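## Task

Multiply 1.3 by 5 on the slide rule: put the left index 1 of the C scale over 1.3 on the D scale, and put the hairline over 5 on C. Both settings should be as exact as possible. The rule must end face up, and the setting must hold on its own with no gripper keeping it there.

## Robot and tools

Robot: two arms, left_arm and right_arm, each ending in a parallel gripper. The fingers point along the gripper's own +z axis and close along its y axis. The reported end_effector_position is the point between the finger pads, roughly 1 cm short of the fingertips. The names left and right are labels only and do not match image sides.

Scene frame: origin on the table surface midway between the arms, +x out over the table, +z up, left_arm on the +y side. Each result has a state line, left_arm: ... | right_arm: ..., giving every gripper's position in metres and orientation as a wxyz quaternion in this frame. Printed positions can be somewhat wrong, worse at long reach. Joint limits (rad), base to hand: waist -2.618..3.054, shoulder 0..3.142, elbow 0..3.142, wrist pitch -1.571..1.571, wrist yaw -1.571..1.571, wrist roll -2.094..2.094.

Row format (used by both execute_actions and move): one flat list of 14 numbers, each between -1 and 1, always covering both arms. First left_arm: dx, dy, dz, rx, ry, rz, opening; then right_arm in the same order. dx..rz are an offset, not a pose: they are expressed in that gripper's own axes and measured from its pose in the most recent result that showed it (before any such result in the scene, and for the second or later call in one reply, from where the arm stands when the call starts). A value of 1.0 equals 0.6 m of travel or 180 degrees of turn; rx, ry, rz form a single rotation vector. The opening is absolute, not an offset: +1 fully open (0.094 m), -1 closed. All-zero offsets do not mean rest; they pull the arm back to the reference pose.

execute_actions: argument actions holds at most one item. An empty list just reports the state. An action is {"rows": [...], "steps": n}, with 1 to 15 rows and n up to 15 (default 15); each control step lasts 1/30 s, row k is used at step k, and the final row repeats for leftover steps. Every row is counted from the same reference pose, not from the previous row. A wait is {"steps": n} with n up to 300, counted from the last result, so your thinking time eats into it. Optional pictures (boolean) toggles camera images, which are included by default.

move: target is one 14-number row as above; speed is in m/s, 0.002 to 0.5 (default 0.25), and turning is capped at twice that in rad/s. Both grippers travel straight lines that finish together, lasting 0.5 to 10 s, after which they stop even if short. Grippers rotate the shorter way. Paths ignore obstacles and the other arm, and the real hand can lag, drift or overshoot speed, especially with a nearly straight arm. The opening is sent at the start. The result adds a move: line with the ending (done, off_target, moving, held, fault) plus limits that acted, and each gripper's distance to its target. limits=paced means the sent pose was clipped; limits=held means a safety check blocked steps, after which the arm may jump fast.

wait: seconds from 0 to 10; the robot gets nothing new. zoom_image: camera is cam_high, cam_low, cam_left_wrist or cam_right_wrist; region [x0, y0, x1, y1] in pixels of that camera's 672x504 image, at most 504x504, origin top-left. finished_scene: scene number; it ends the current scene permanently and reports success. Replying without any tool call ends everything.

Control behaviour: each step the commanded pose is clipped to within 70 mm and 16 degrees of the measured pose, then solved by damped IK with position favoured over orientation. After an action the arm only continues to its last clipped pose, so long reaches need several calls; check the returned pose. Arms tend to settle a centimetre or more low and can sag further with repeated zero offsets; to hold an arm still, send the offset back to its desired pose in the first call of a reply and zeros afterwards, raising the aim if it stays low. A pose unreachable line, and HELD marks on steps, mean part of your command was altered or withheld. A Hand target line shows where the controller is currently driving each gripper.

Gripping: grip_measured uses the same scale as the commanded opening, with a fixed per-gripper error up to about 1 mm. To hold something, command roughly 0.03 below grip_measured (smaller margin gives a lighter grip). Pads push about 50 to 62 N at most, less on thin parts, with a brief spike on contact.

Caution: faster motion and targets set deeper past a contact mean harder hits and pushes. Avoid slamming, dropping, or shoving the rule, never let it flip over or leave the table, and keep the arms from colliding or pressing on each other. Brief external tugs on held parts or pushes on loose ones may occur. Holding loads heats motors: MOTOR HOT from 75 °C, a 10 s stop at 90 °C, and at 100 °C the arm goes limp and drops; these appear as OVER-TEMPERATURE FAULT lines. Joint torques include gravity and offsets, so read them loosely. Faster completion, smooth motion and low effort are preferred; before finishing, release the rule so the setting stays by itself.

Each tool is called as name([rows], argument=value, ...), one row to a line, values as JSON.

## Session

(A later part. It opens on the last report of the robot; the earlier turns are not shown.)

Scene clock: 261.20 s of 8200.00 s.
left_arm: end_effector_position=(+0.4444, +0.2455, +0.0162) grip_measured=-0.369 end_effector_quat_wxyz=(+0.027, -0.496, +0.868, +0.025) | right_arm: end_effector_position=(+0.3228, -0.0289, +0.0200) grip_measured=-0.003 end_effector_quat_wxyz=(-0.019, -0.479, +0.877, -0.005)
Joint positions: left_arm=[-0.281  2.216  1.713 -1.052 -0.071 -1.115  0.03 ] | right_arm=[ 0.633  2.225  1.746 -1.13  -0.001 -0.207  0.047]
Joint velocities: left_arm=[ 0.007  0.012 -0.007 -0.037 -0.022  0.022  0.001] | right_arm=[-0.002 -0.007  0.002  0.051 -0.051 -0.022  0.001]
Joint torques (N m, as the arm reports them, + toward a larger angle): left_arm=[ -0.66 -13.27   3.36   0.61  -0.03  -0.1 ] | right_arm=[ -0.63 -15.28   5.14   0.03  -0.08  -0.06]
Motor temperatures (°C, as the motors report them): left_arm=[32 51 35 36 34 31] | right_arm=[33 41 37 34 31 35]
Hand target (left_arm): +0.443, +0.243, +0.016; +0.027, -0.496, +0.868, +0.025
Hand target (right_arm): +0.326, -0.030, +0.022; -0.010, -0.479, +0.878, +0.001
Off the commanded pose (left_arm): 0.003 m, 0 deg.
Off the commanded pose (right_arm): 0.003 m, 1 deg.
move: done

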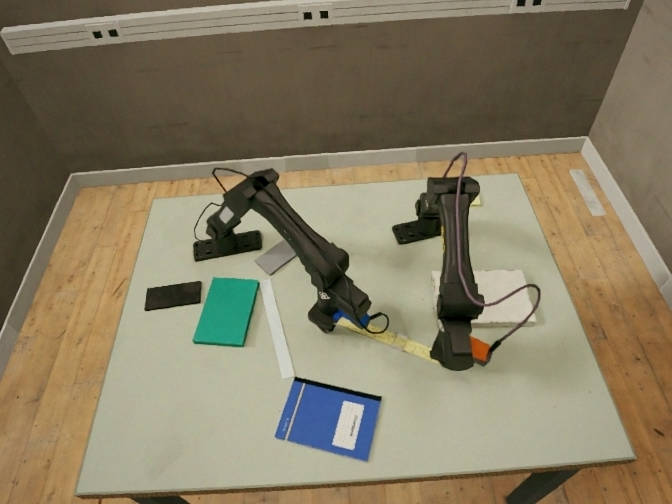

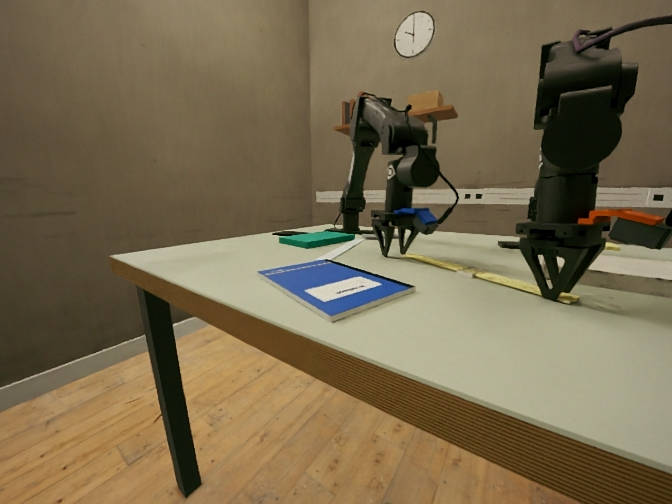

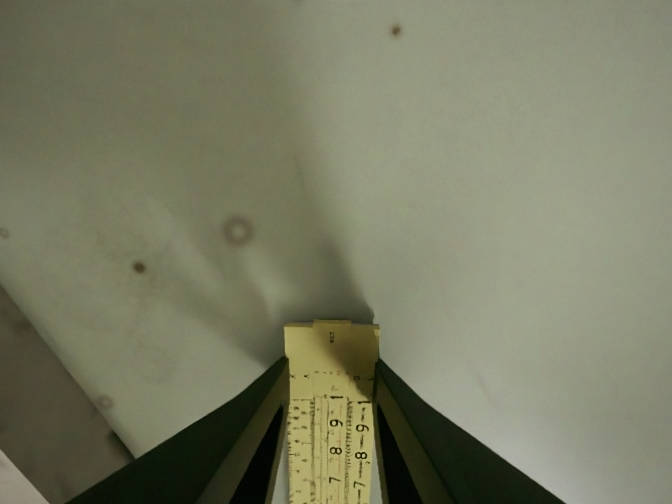

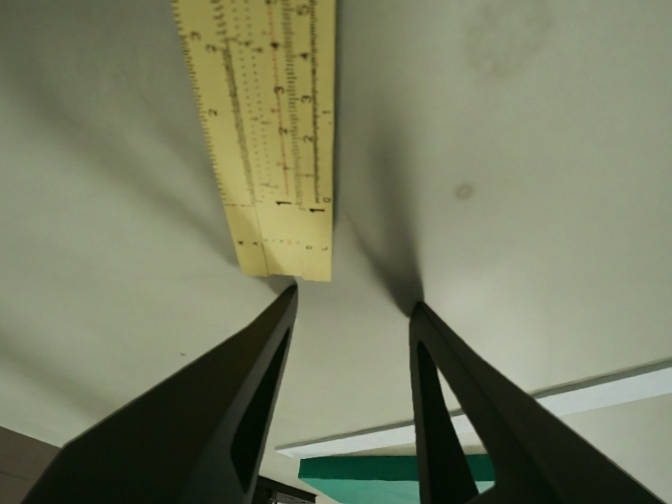

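move(target=[0,0,0,0,0,0,-0.4, -0.075,0.004,0,0,-0.03,0,0], speed=0.015)

zoom_image(camera="cam_right_wrist", region=[180,150,420,350])

Scene clock: 267.07 s of 8200.00 s.
left_arm: end_effector_position=(+0.4471, +0.2491, +0.0166) grip_measured=-0.369 end_effector_quat_wxyz=(+0.037, -0.496, +0.867, +0.031) | right_arm: end_effector_position=(+0.3312, -0.0190, +0.0203) grip_measured=-0.003 end_effector_quat_wxyz=(-0.022, -0.480, +0.877, -0.006)
Joint positions: left_arm=[-0.281  2.216  1.713 -1.042 -0.093 -1.115  0.03 ] | right_arm=[ 0.636  2.285  1.847 -1.178 -0.    -0.207  0.047]
Joint velocities: left_arm=[-0.012 -0.002 -0.012  0.007 -0.051 -0.037  0.001] | right_arm=[ 0.007 -0.002  0.002  0.051  0.051 -0.066 -0.001]
Joint torques (N m, as the arm reports them, + toward a larger angle): left_arm=[  0.04 -12.92   3.8    0.51   0.21   0.01] | right_arm=[  1.5  -12.13  10.13   0.62  -0.22   0.16]
Motor temperatures (°C, as the motors report them): left_arm=[32 52 35 36 34 31] | right_arm=[33 41 37 34 31 35]
Hand target (left_arm): +0.444, +0.246, +0.016; +0.027, -0.496, +0.868, +0.025
Hand target (right_arm): +0.344, +0.008, +0.020; +0.022, -0.480, +0.877, +0.018
Off the commanded pose (left_arm): 0.005 m, 1 deg.
Off the commanded pose (right_arm): 0.032 m, 6 deg.
move: off_target (right_arm)

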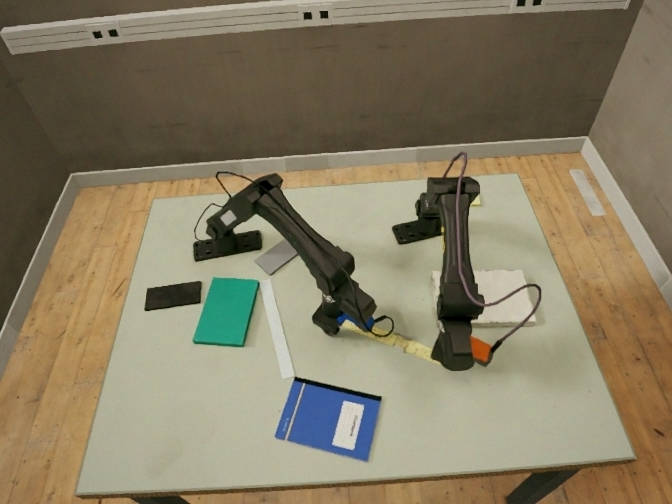

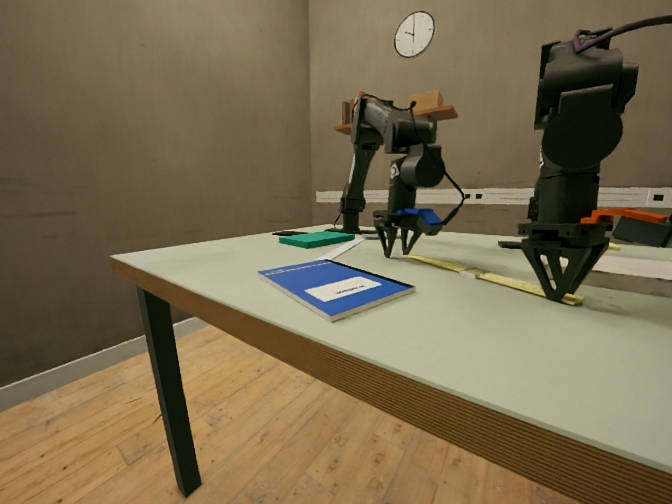

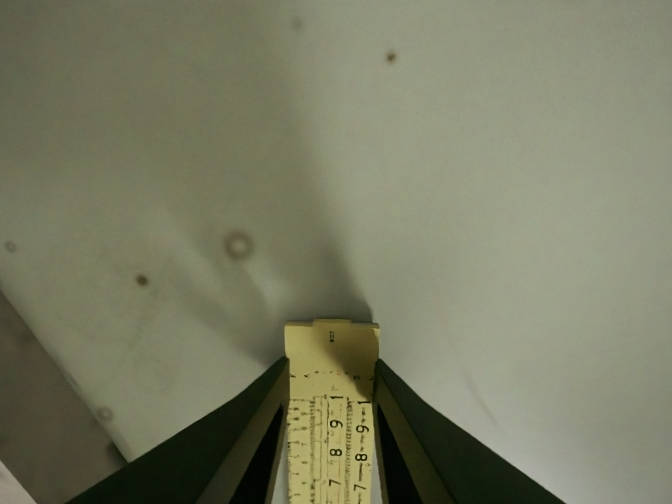

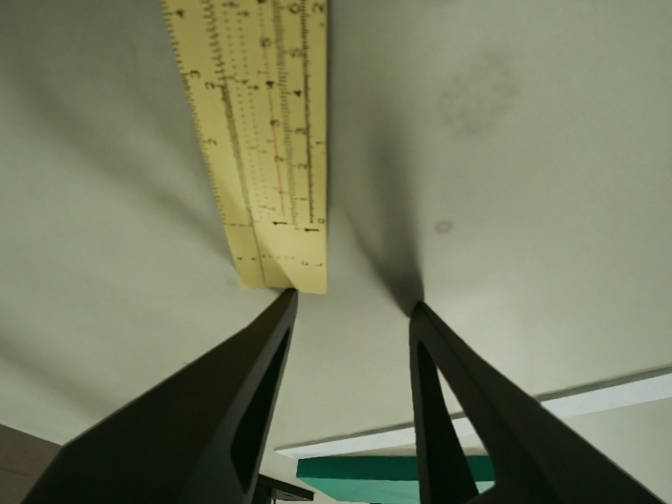

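Region (180, 150, 420, 350) of cam_right_wrist's 672x504 image, scaled by 2.100, with more detail than that image has.

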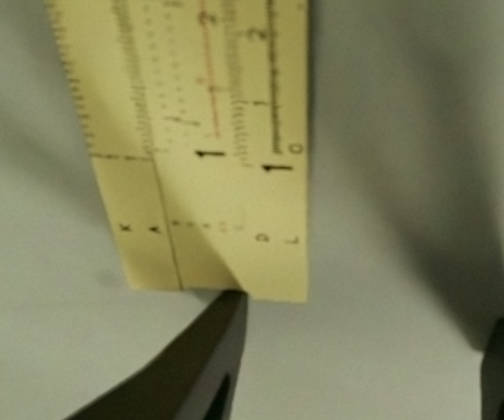

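move(target=[0,0,0,0,0,0,-0.4, 0.015,0.006,-0.012,0,-0.03,0,0], speed=0.02)

zoom_image(camera="cam_right_wrist", region=[180,150,420,350])

Scene clock: 273.17 s of 8200.00 s.
left_arm: end_effector_position=(+0.4473, +0.2484, +0.0165) grip_measured=-0.369 end_effector_quat_wxyz=(+0.036, -0.496, +0.867, +0.029) | right_arm: end_effector_position=(+0.3218, -0.0266, +0.0225) grip_measured=-0.003 end_effector_quat_wxyz=(+0.006, -0.481, +0.877, +0.006)
Joint positions: left_arm=[-0.281  2.216  1.713 -1.041 -0.089 -1.115  0.03 ] | right_arm=[ 0.636  2.173  1.671 -1.054 -0.008 -0.207  0.047]
Joint velocities: left_arm=[ 0.002  0.012  0.007  0.095 -0.037  0.037 -0.002] | right_arm=[-0.012 -0.002  0.012  0.007 -0.066  0.007  0.001]
Joint torques (N m, as the arm reports them, + toward a larger angle): left_arm=[  0.02 -12.98   3.9    0.61  -0.09  -0.03] | right_arm=[ -0.36 -15.5    5.47   0.14  -0.06  -0.07]
Motor temperatures (°C, as the motors report them): left_arm=[32 52 35 36 34 31] | right_arm=[33 42 37 34 31 35]
Hand target (left_arm): +0.447, +0.249, +0.017; +0.037, -0.496, +0.867, +0.031
Hand target (right_arm): +0.324, -0.024, +0.028; +0.020, -0.481, +0.876, +0.015
Off the commanded pose (left_arm): 0.001 m, 0 deg.
Off the commanded pose (right_arm): 0.006 m, 2 deg.
After step 90, 0.53 s passed at rest.
move: done

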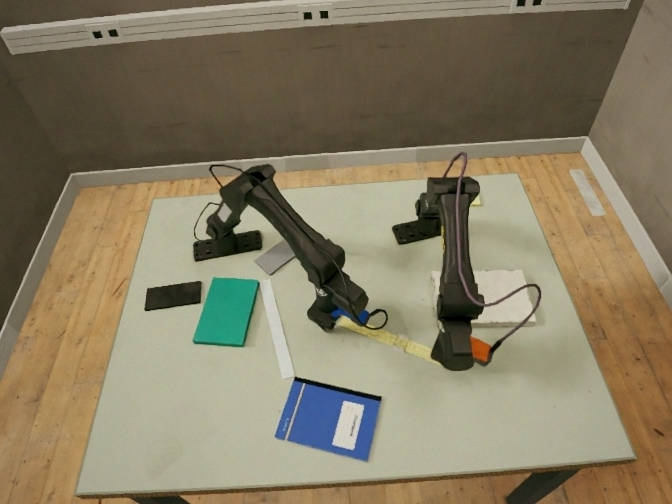

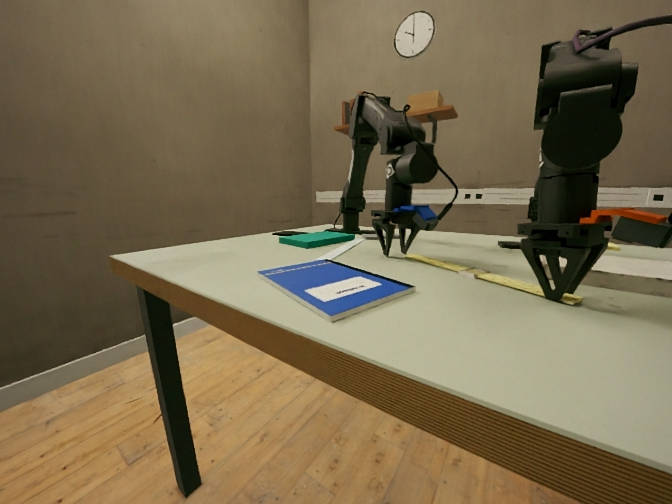

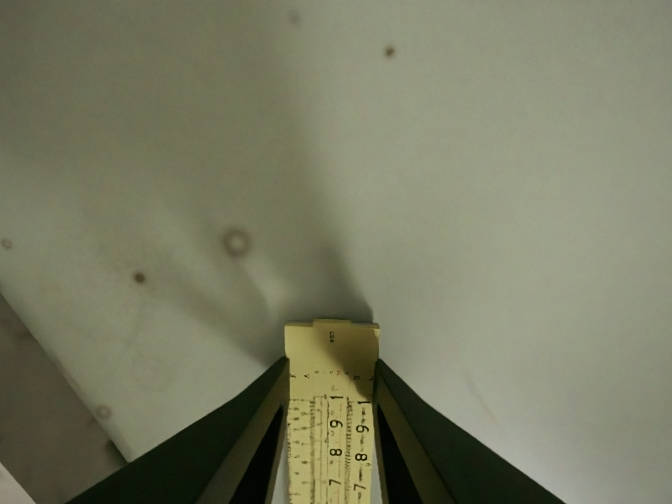

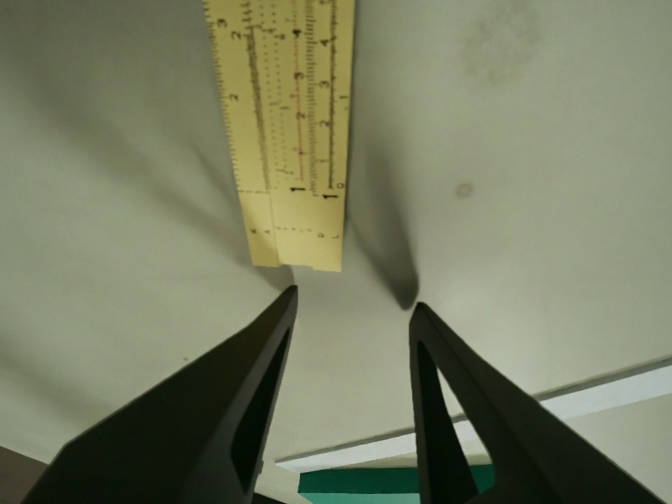

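Region (180, 150, 420, 350) of cam_right_wrist's 672x504 image, scaled by 2.100, with more detail than that image has.

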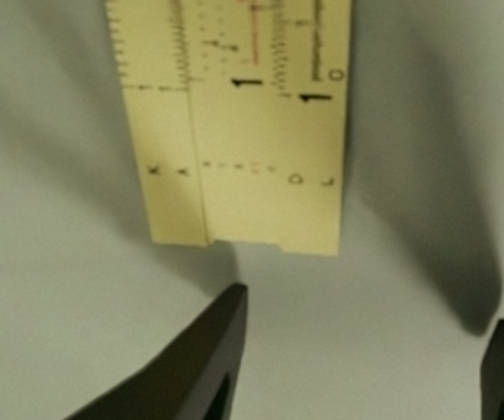

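move(target=[0,0,0,0,0,0,-0.4, -0.08,0.0,0,0,-0.04,0,0], speed=0.015)

zoom_image(camera="cam_right_wrist", region=[180,150,420,350])

Scene clock: 280.40 s of 8200.00 s.
left_arm: end_effector_position=(+0.4507, +0.2528, +0.0170) grip_measured=-0.369 end_effector_quat_wxyz=(+0.047, -0.497, +0.866, +0.034) | right_arm: end_effector_position=(+0.3321, -0.0144, +0.0203) grip_measured=-0.003 end_effector_quat_wxyz=(+0.015, -0.481, +0.877, +0.012)
Joint positions: left_arm=[-0.278  2.216  1.713 -1.029 -0.11  -1.115  0.03 ] | right_arm=[ 0.636  2.217  1.734 -1.051 -0.015 -0.207  0.047]
Joint velocities: left_arm=[ 0.002 -0.012 -0.017  0.007 -0.007 -0.022 -0.   ] | right_arm=[-0.007  0.002 -0.027 -0.037  0.022  0.007 -0.001]
Joint torques (N m, as the arm reports them, + toward a larger angle): left_arm=[ -0.18 -12.96   3.86   0.54   0.2    0.  ] | right_arm=[  0.99 -12.26  10.25   0.77  -0.18   0.12]
Motor temperatures (°C, as the motors report them): left_arm=[32 52 35 36 34 31] | right_arm=[33 42 37 34 31 35]
Hand target (left_arm): +0.447, +0.249, +0.017; +0.036, -0.496, +0.867, +0.029
Hand target (right_arm): +0.347, +0.012, +0.025; +0.061, -0.480, +0.874, +0.036
Off the commanded pose (left_arm): 0.006 m, 1 deg.
Off the commanded pose (right_arm): 0.032 m, 6 deg.
move: off_target (right_arm)

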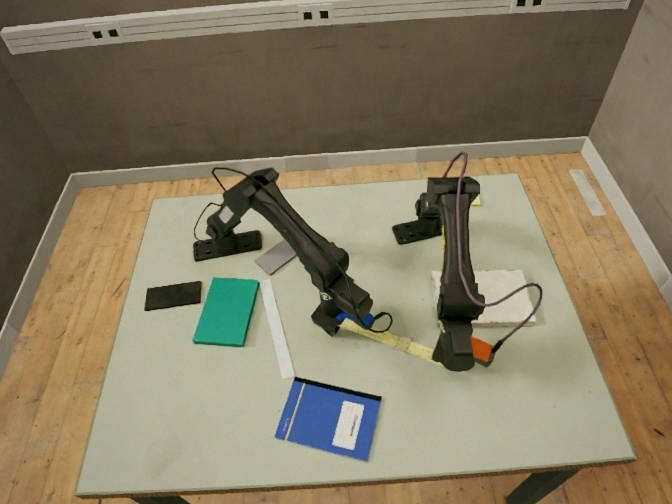

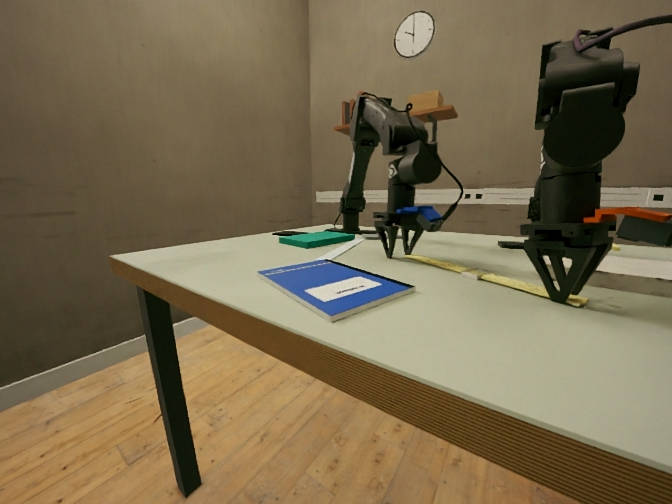

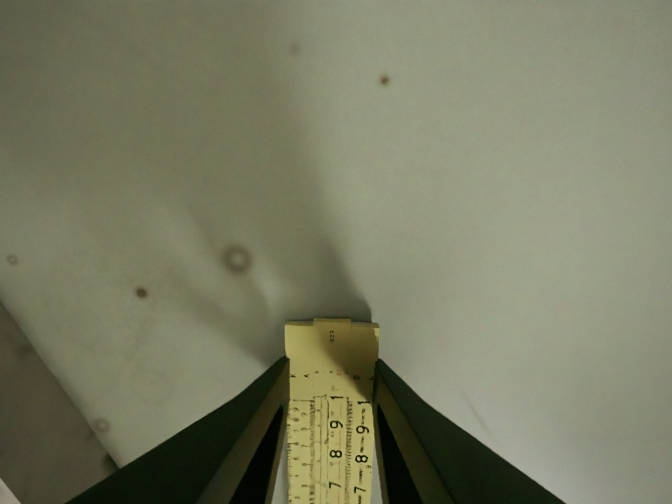

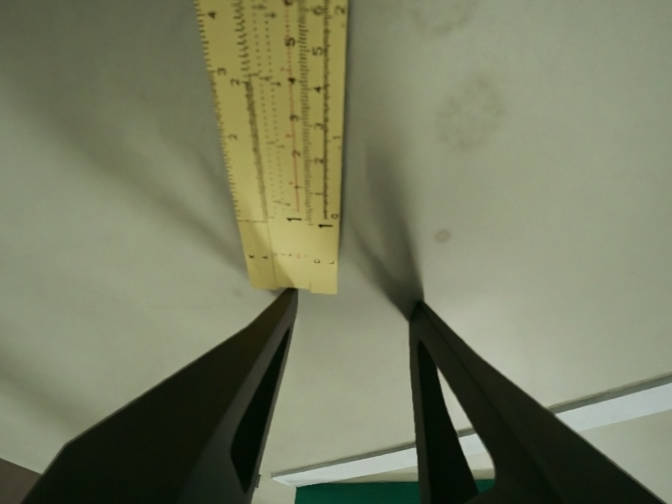

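Region (180, 150, 420, 350) of cam_right_wrist's 672x504 image, scaled by 2.100, with more detail than that image has.

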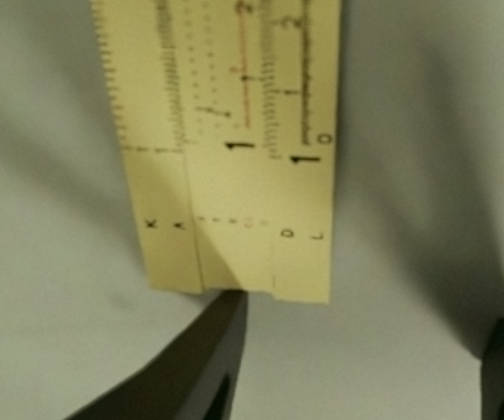

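move(target=[0,0,0,0,0,0,-0.4, 0.012,0.0,-0.018,0,-0.01,0,0], speed=0.02)

move(target=[0,0,0,0,0,0,-0.4, -0.06,0.0,-0.008,0,-0.02,0,0], speed=0.015)

zoom_image(camera="cam_right_wrist", region=[180,150,420,350])

Scene clock: 287.47 s of 8200.00 s.
left_arm: end_effector_position=(+0.4507, +0.2517, +0.0168) grip_measured=-0.369 end_effector_quat_wxyz=(+0.045, -0.497, +0.866, +0.032) | right_arm: end_effector_position=(+0.3254, -0.0213, +0.0259) grip_measured=-0.003 end_effector_quat_wxyz=(+0.017, -0.481, +0.877, +0.013)
Joint positions: left_arm=[-0.278  2.216  1.713 -1.028 -0.103 -1.115  0.03 ] | right_arm=[ 0.636  2.171  1.681 -1.041 -0.015 -0.207  0.047]
Joint velocities: left_arm=[ 0.012 -0.007  0.002 -0.007 -0.037 -0.007 -0.001] | right_arm=[ 0.002 -0.017 -0.002  0.007  0.051 -0.037 -0.   ]
Joint torques (N m, as the arm reports them, + toward a larger angle): left_arm=[ -0.14 -12.93   3.92   0.67  -0.1   -0.01] | right_arm=[ -0.36 -15.37   5.48   0.13  -0.06  -0.07]
Motor temperatures (°C, as the motors report them): left_arm=[32 52 36 36 34 31] | right_arm=[33 42 37 34 31 35]
Hand target (left_arm): +0.451, +0.253, +0.017; +0.047, -0.497, +0.866, +0.034
Hand target (right_arm): +0.328, -0.021, +0.031; +0.029, -0.481, +0.876, +0.019
Off the commanded pose (left_arm): 0.001 m, 0 deg.
Off the commanded pose (right_arm): 0.006 m, 2 deg.
After step 90, 3.00 s passed at rest.
move: done

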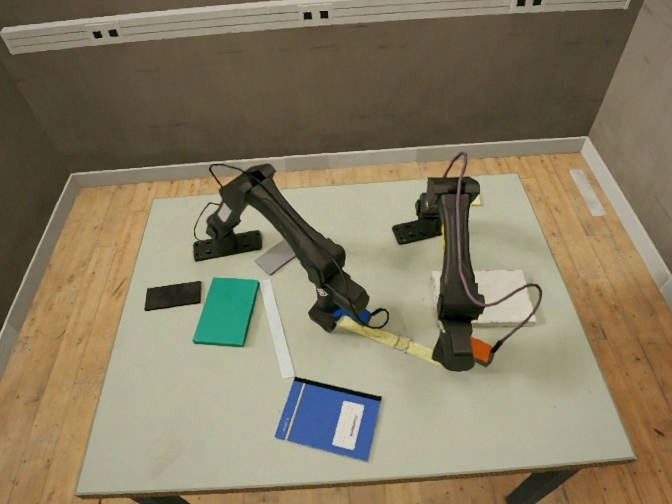

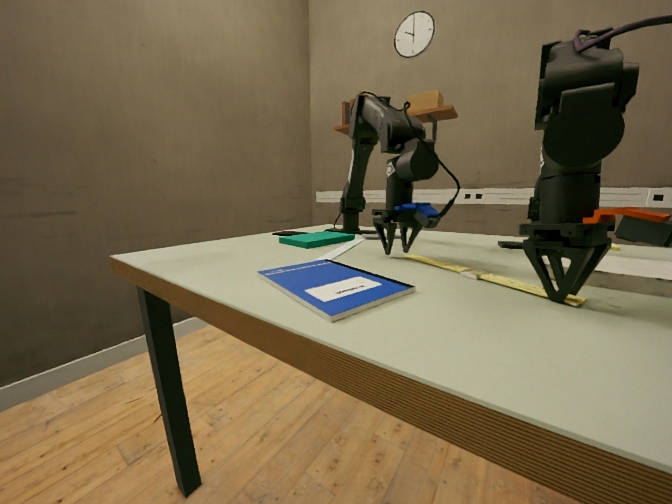

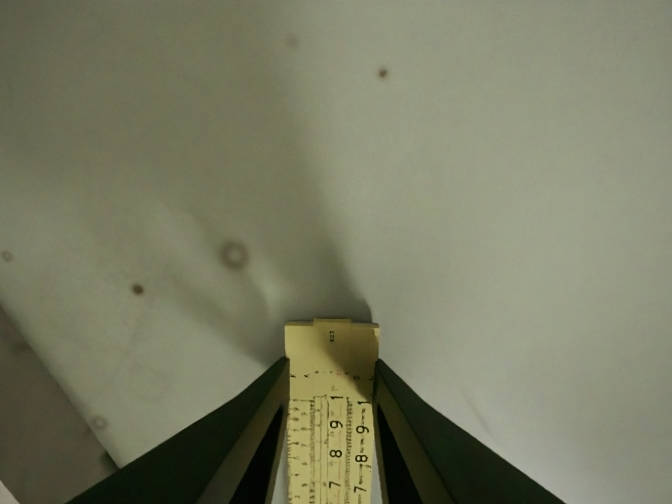

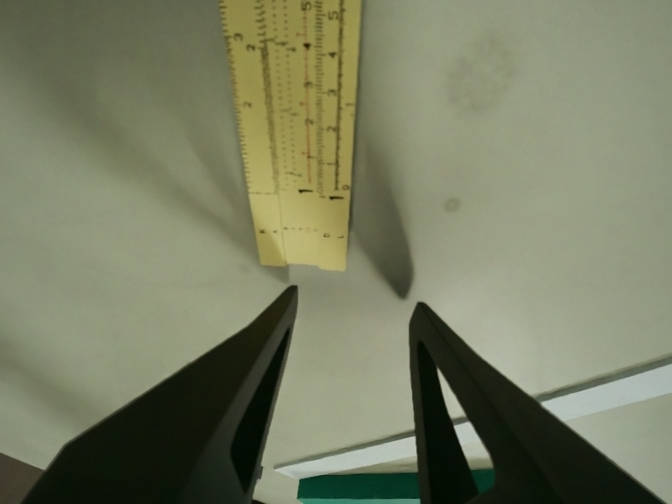

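Scene clock: 290.10 s of 8200.00 s.
left_arm: end_effector_position=(+0.4507, +0.2511, +0.0168) grip_measured=-0.369 end_effector_quat_wxyz=(+0.045, -0.497, +0.866, +0.030) | right_arm: end_effector_position=(+0.3386, -0.0075, +0.0246) grip_measured=-0.003 end_effector_quat_wxyz=(+0.021, -0.481, +0.877, +0.015)
Joint positions: left_arm=[-0.278  2.216  1.713 -1.028 -0.1   -1.115  0.03 ] | right_arm=[ 0.636  2.239  1.787 -1.069 -0.016 -0.207  0.047]
Joint velocities: left_arm=[ 0.007 -0.002 -0.002  0.051  0.007  0.022  0.001] | right_arm=[-0.007 -0.007 -0.012 -0.037  0.007  0.066 -0.001]
Joint torques (N m, as the arm reports them, + toward a larger angle): left_arm=[ -0.06 -13.01   3.86   0.64  -0.12  -0.03] | right_arm=[  0.89 -13.5   10.45   0.22  -0.09   0.07]
Motor temperatures (°C, as the motors report them): left_arm=[32 52 36 36 34 31] | right_arm=[33 42 37 34 31 35]
Hand target (left_arm): +0.451, +0.252, +0.017; +0.046, -0.497, +0.866, +0.032
Hand target (right_arm): +0.345, +0.008, +0.033; +0.045, -0.481, +0.875, +0.028
Off the commanded pose (left_arm): 0.001 m, 0 deg.
Off the commanded pose (right_arm): 0.019 m, 3 deg.
move: off_target (right_arm)

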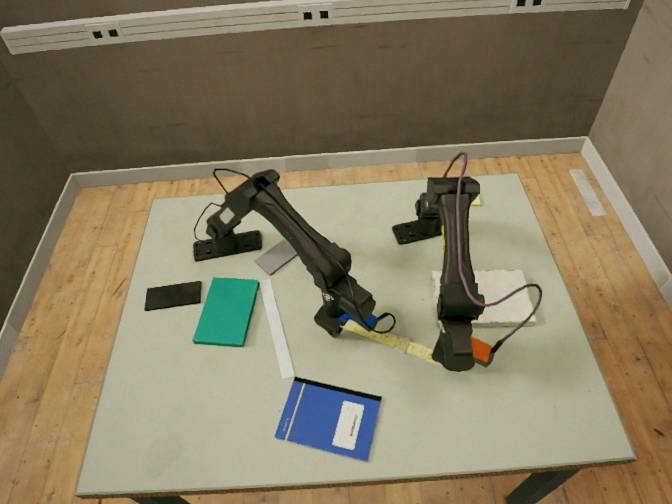

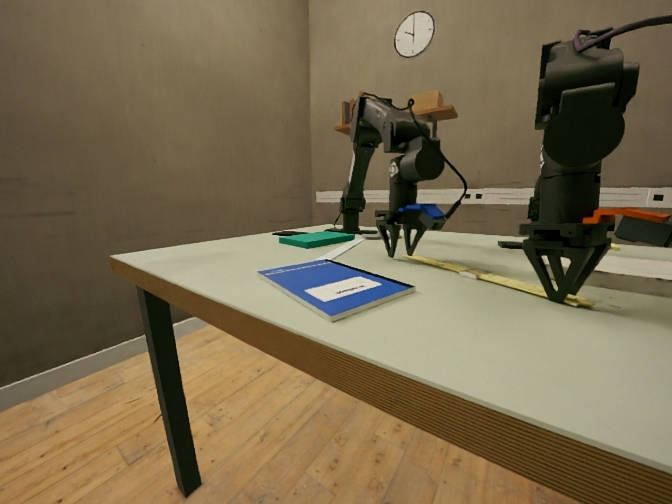

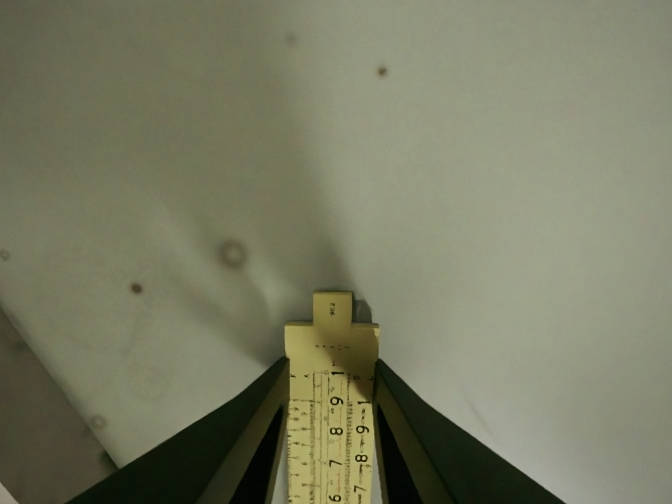

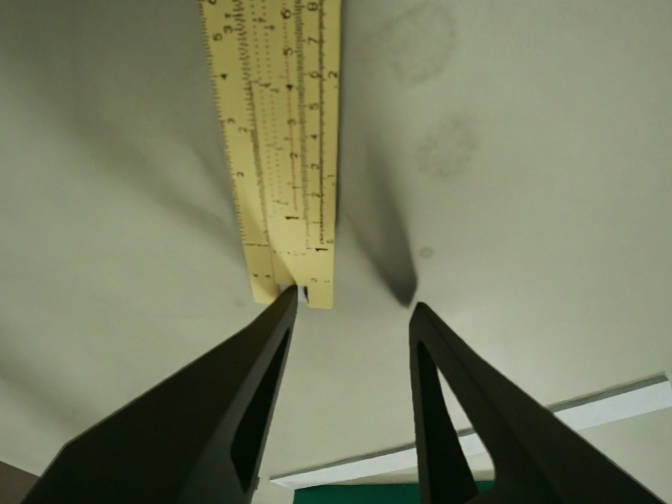

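Region (180, 150, 420, 350) of cam_right_wrist's 672x504 image, scaled by 2.100, with more detail than that image has.

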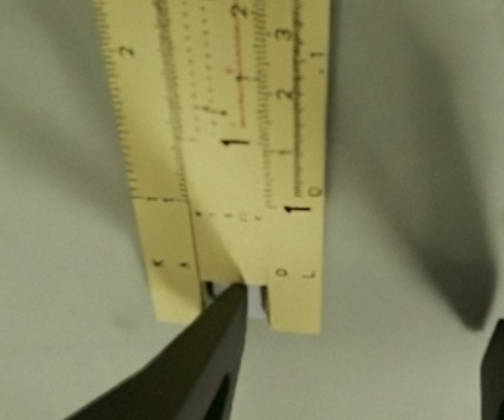

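move(target=[0,0,0,0,0,0,-0.4, -0.045,0.003,-0.008,0,-0.03,0,0], speed=0.012)

zoom_image(camera="cam_right_wrist", region=[180,120,420,350])

Scene clock: 296.60 s of 8200.00 s.
left_arm: end_effector_position=(+0.4506, +0.2509, +0.0168) grip_measured=-0.369 end_effector_quat_wxyz=(+0.044, -0.497, +0.866, +0.030) | right_arm: end_effector_position=(+0.3432, -0.0003, +0.0250) grip_measured=-0.003 end_effector_quat_wxyz=(+0.036, -0.481, +0.876, +0.024)
Joint positions: left_arm=[-0.278  2.216  1.713 -1.028 -0.099 -1.115  0.03 ] | right_arm=[ 0.636  2.24   1.787 -1.036 -0.026 -0.207  0.047]
Joint velocities: left_arm=[-0.017  0.017 -0.007 -0.037  0.007 -0.051  0.   ] | right_arm=[-0.007 -0.007 -0.007  0.007  0.037 -0.007  0.   ]
Joint torques (N m, as the arm reports them, + toward a larger angle): left_arm=[  0.1  -13.07   3.9    0.63  -0.08  -0.02] | right_arm=[  0.53 -13.34   9.93   0.38  -0.07   0.08]
Motor temperatures (°C, as the motors report them): left_arm=[32 52 36 36 34 31] | right_arm=[33 42 37 34 31 35]
Hand target (left_arm): +0.451, +0.251, +0.017; +0.044, -0.497, +0.866, +0.030
Hand target (right_arm): +0.351, +0.015, +0.031; +0.062, -0.480, +0.874, +0.037
Off the commanded pose (left_arm): 0.000 m, 0 deg.
Off the commanded pose (right_arm): 0.019 m, 3 deg.
move: off_target (right_arm)

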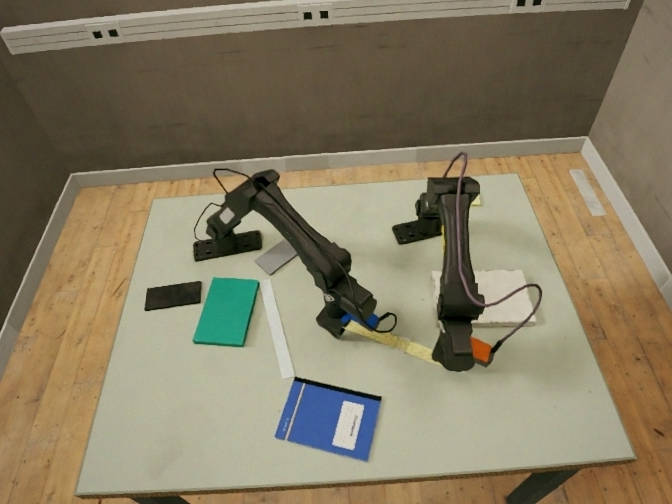

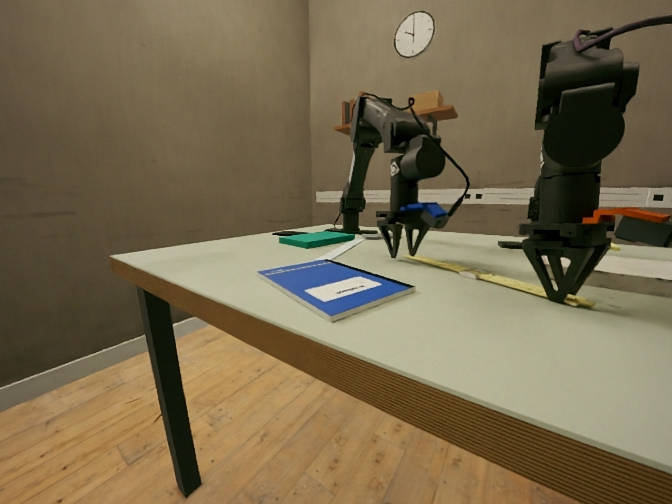

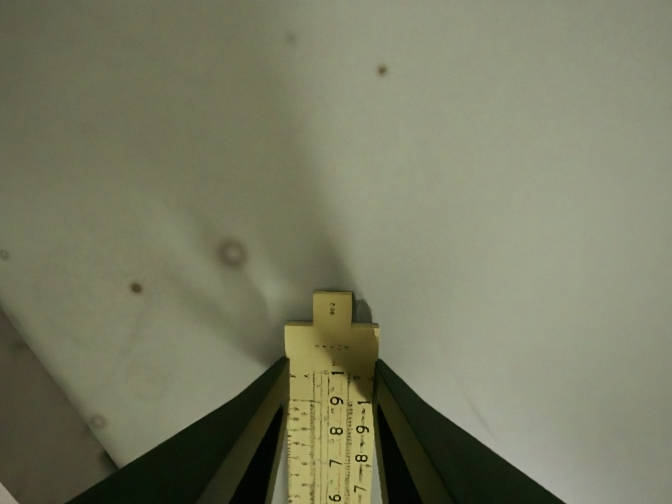

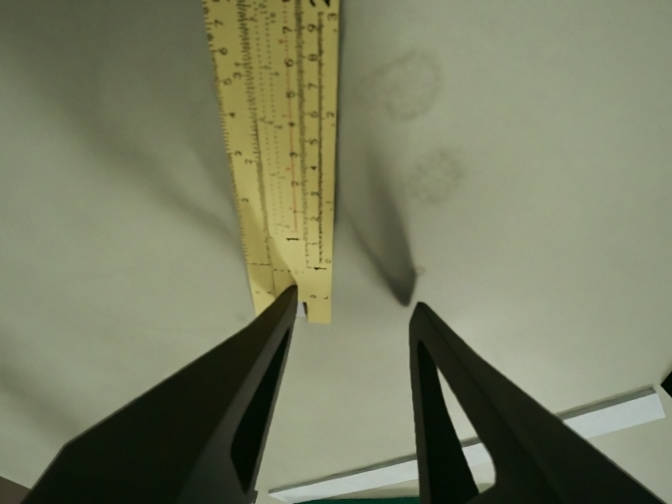

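Region (180, 120, 420, 350) of cam_right_wrist's 672x504 image, scaled by 2.100, with more detail than that image has; it fills the top 483 rows of this view, and the rest is white.

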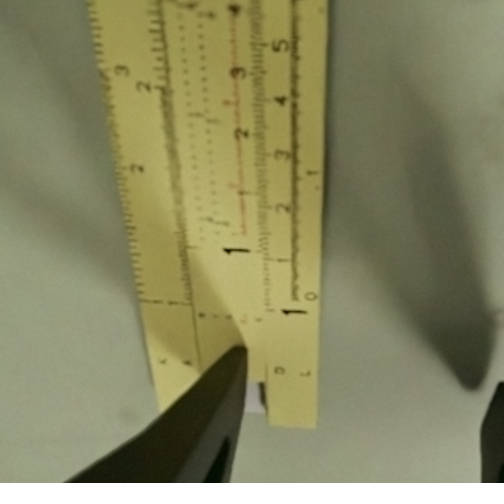

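move(target=[0,0,0,0,0,0,-0.4, 0.01,0,-0.03,0,0,0,0], speed=0.08)

move(target=[0,0,0,0,0,0,-0.4, -0.035,0.04,0,0,0.02,0,0], speed=0.08)

Scene clock: 302.30 s of 8200.00 s.
left_arm: end_effector_position=(+0.4506, +0.2500, +0.0167) grip_measured=-0.369 end_effector_quat_wxyz=(+0.043, -0.497, +0.866, +0.028) | right_arm: end_effector_position=(+0.3406, -0.0029, +0.0343) grip_measured=-0.003 end_effector_quat_wxyz=(+0.036, -0.481, +0.876, +0.024)
Joint positions: left_arm=[-0.278  2.216  1.713 -1.028 -0.094 -1.115  0.03 ] | right_arm=[ 0.636  2.217  1.787 -1.059 -0.026 -0.207  0.047]
Joint velocities: left_arm=[ 0.002  0.017 -0.017 -0.037  0.022  0.022 -0.   ] | right_arm=[-0.022  0.002  0.002  0.007  0.051 -0.007 -0.   ]
Joint torques (N m, as the arm reports them, + toward a larger angle): left_arm=[  0.01 -12.99   3.98   0.63  -0.12   0.01] | right_arm=[ -0.11 -15.59   7.24  -0.13  -0.02   0.  ]
Motor temperatures (°C, as the motors report them): left_arm=[32 52 36 36 34 31] | right_arm=[33 42 37 34 31 35]
Hand target (left_arm): +0.451, +0.251, +0.017; +0.044, -0.497, +0.866, +0.030
Hand target (right_arm): +0.339, -0.006, +0.042; +0.036, -0.481, +0.876, +0.024
Off the commanded pose (left_arm): 0.001 m, 0 deg.
Off the commanded pose (right_arm): 0.009 m, 0 deg.
After step 90, 1.90 s passed at rest.
move: done

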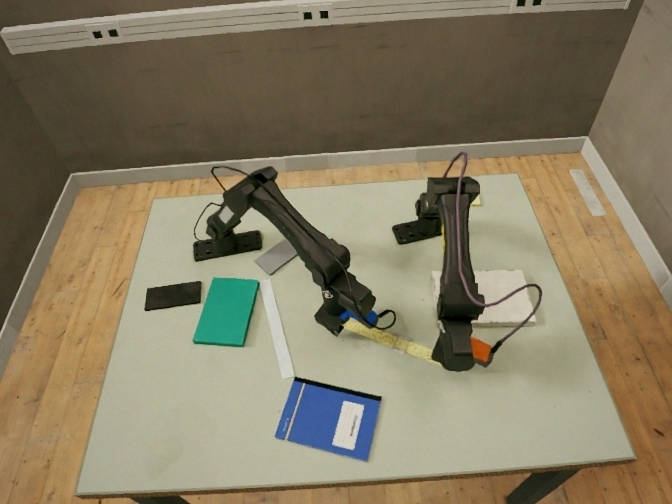

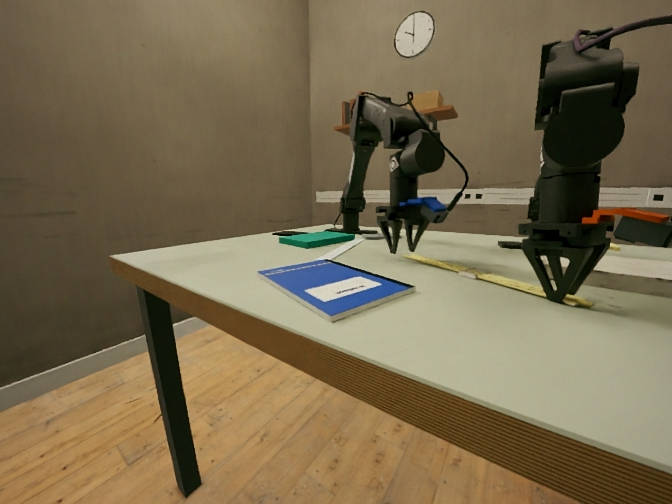

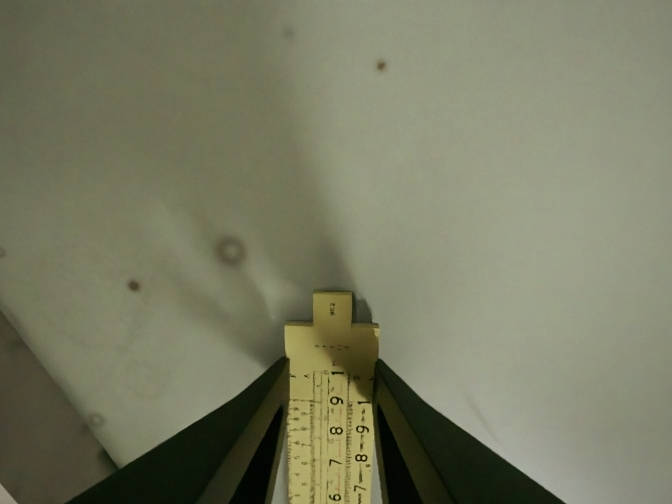

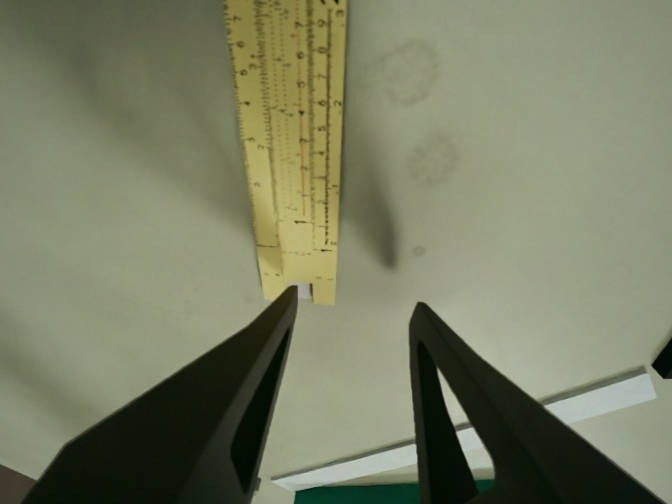

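Scene clock: 303.33 s of 8200.00 s.
left_arm: end_effector_position=(+0.4505, +0.2495, +0.0166) grip_measured=-0.369 end_effector_quat_wxyz=(+0.042, -0.497, +0.866, +0.026) | right_arm: end_effector_position=(+0.3293, +0.0252, +0.0294) grip_measured=-0.003 end_effector_quat_wxyz=(+0.003, -0.484, +0.875, +0.012)
Joint positions: left_arm=[-0.278  2.216  1.713 -1.028 -0.091 -1.115  0.03 ] | right_arm=[ 0.699  2.355  2.004 -1.206 -0.02  -0.152  0.047]
Joint velocities: left_arm=[-0.007  0.017 -0.017 -0.051  0.007 -0.007 -0.   ] | right_arm=[ 0.002  0.002 -0.002  0.051 -0.007 -0.022 -0.   ]
Joint torques (N m, as the arm reports them, + toward a larger angle): left_arm=[  0.04 -12.97   3.92   0.64  -0.09   0.02] | right_arm=[  0.16 -14.6   10.3   -0.24   0.05   0.11]
Motor temperatures (°C, as the motors report them): left_arm=[32 52 36 36 34 31] | right_arm=[33 42 37 34 31 35]
Hand target (left_arm): +0.451, +0.250, +0.017; +0.043, -0.497, +0.866, +0.028
Hand target (right_arm): +0.332, +0.028, +0.036; +0.008, -0.481, +0.877, +0.010
Off the commanded pose (left_arm): 0.001 m, 0 deg.
Off the commanded pose (right_arm): 0.008 m, 1 deg.
move: done

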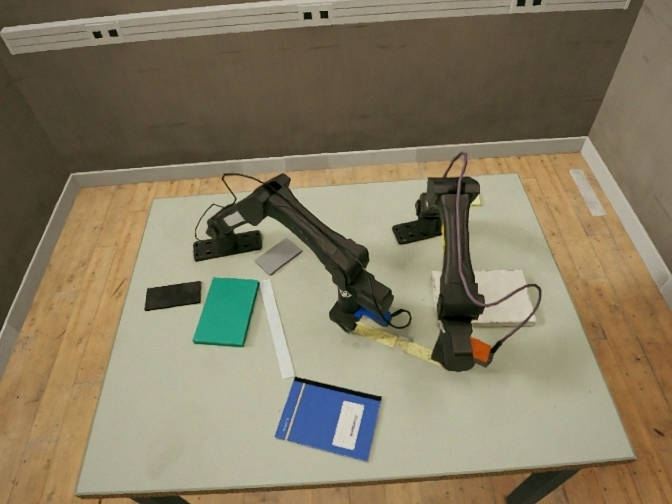

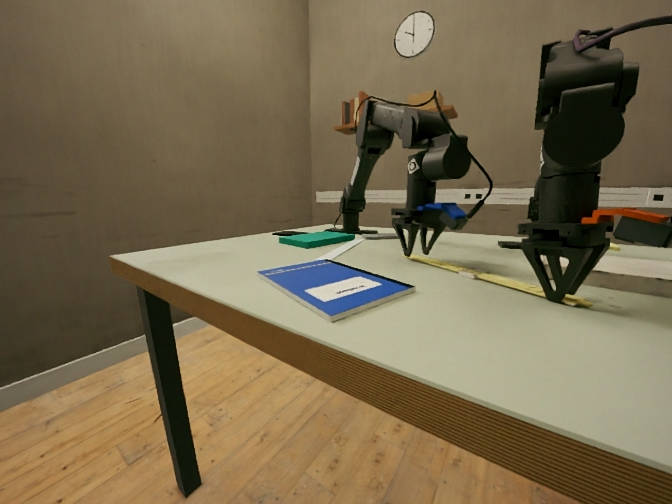

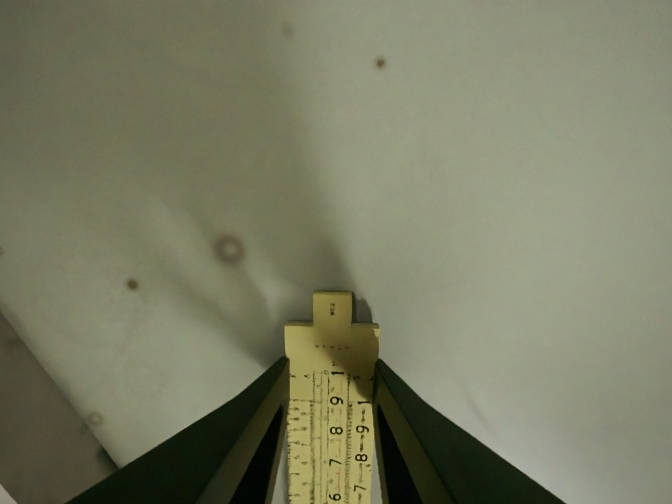

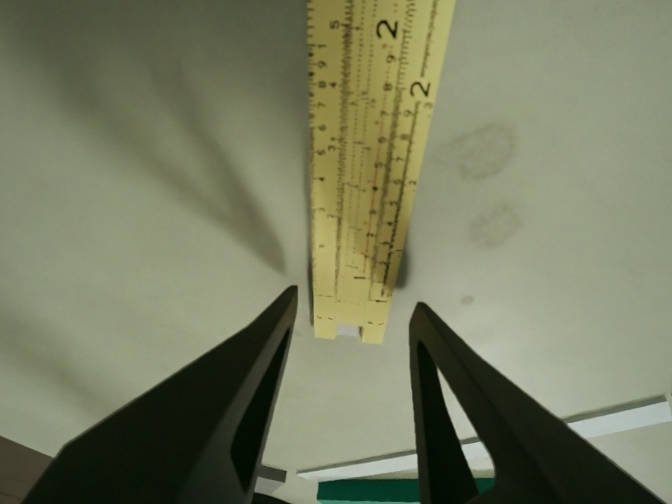

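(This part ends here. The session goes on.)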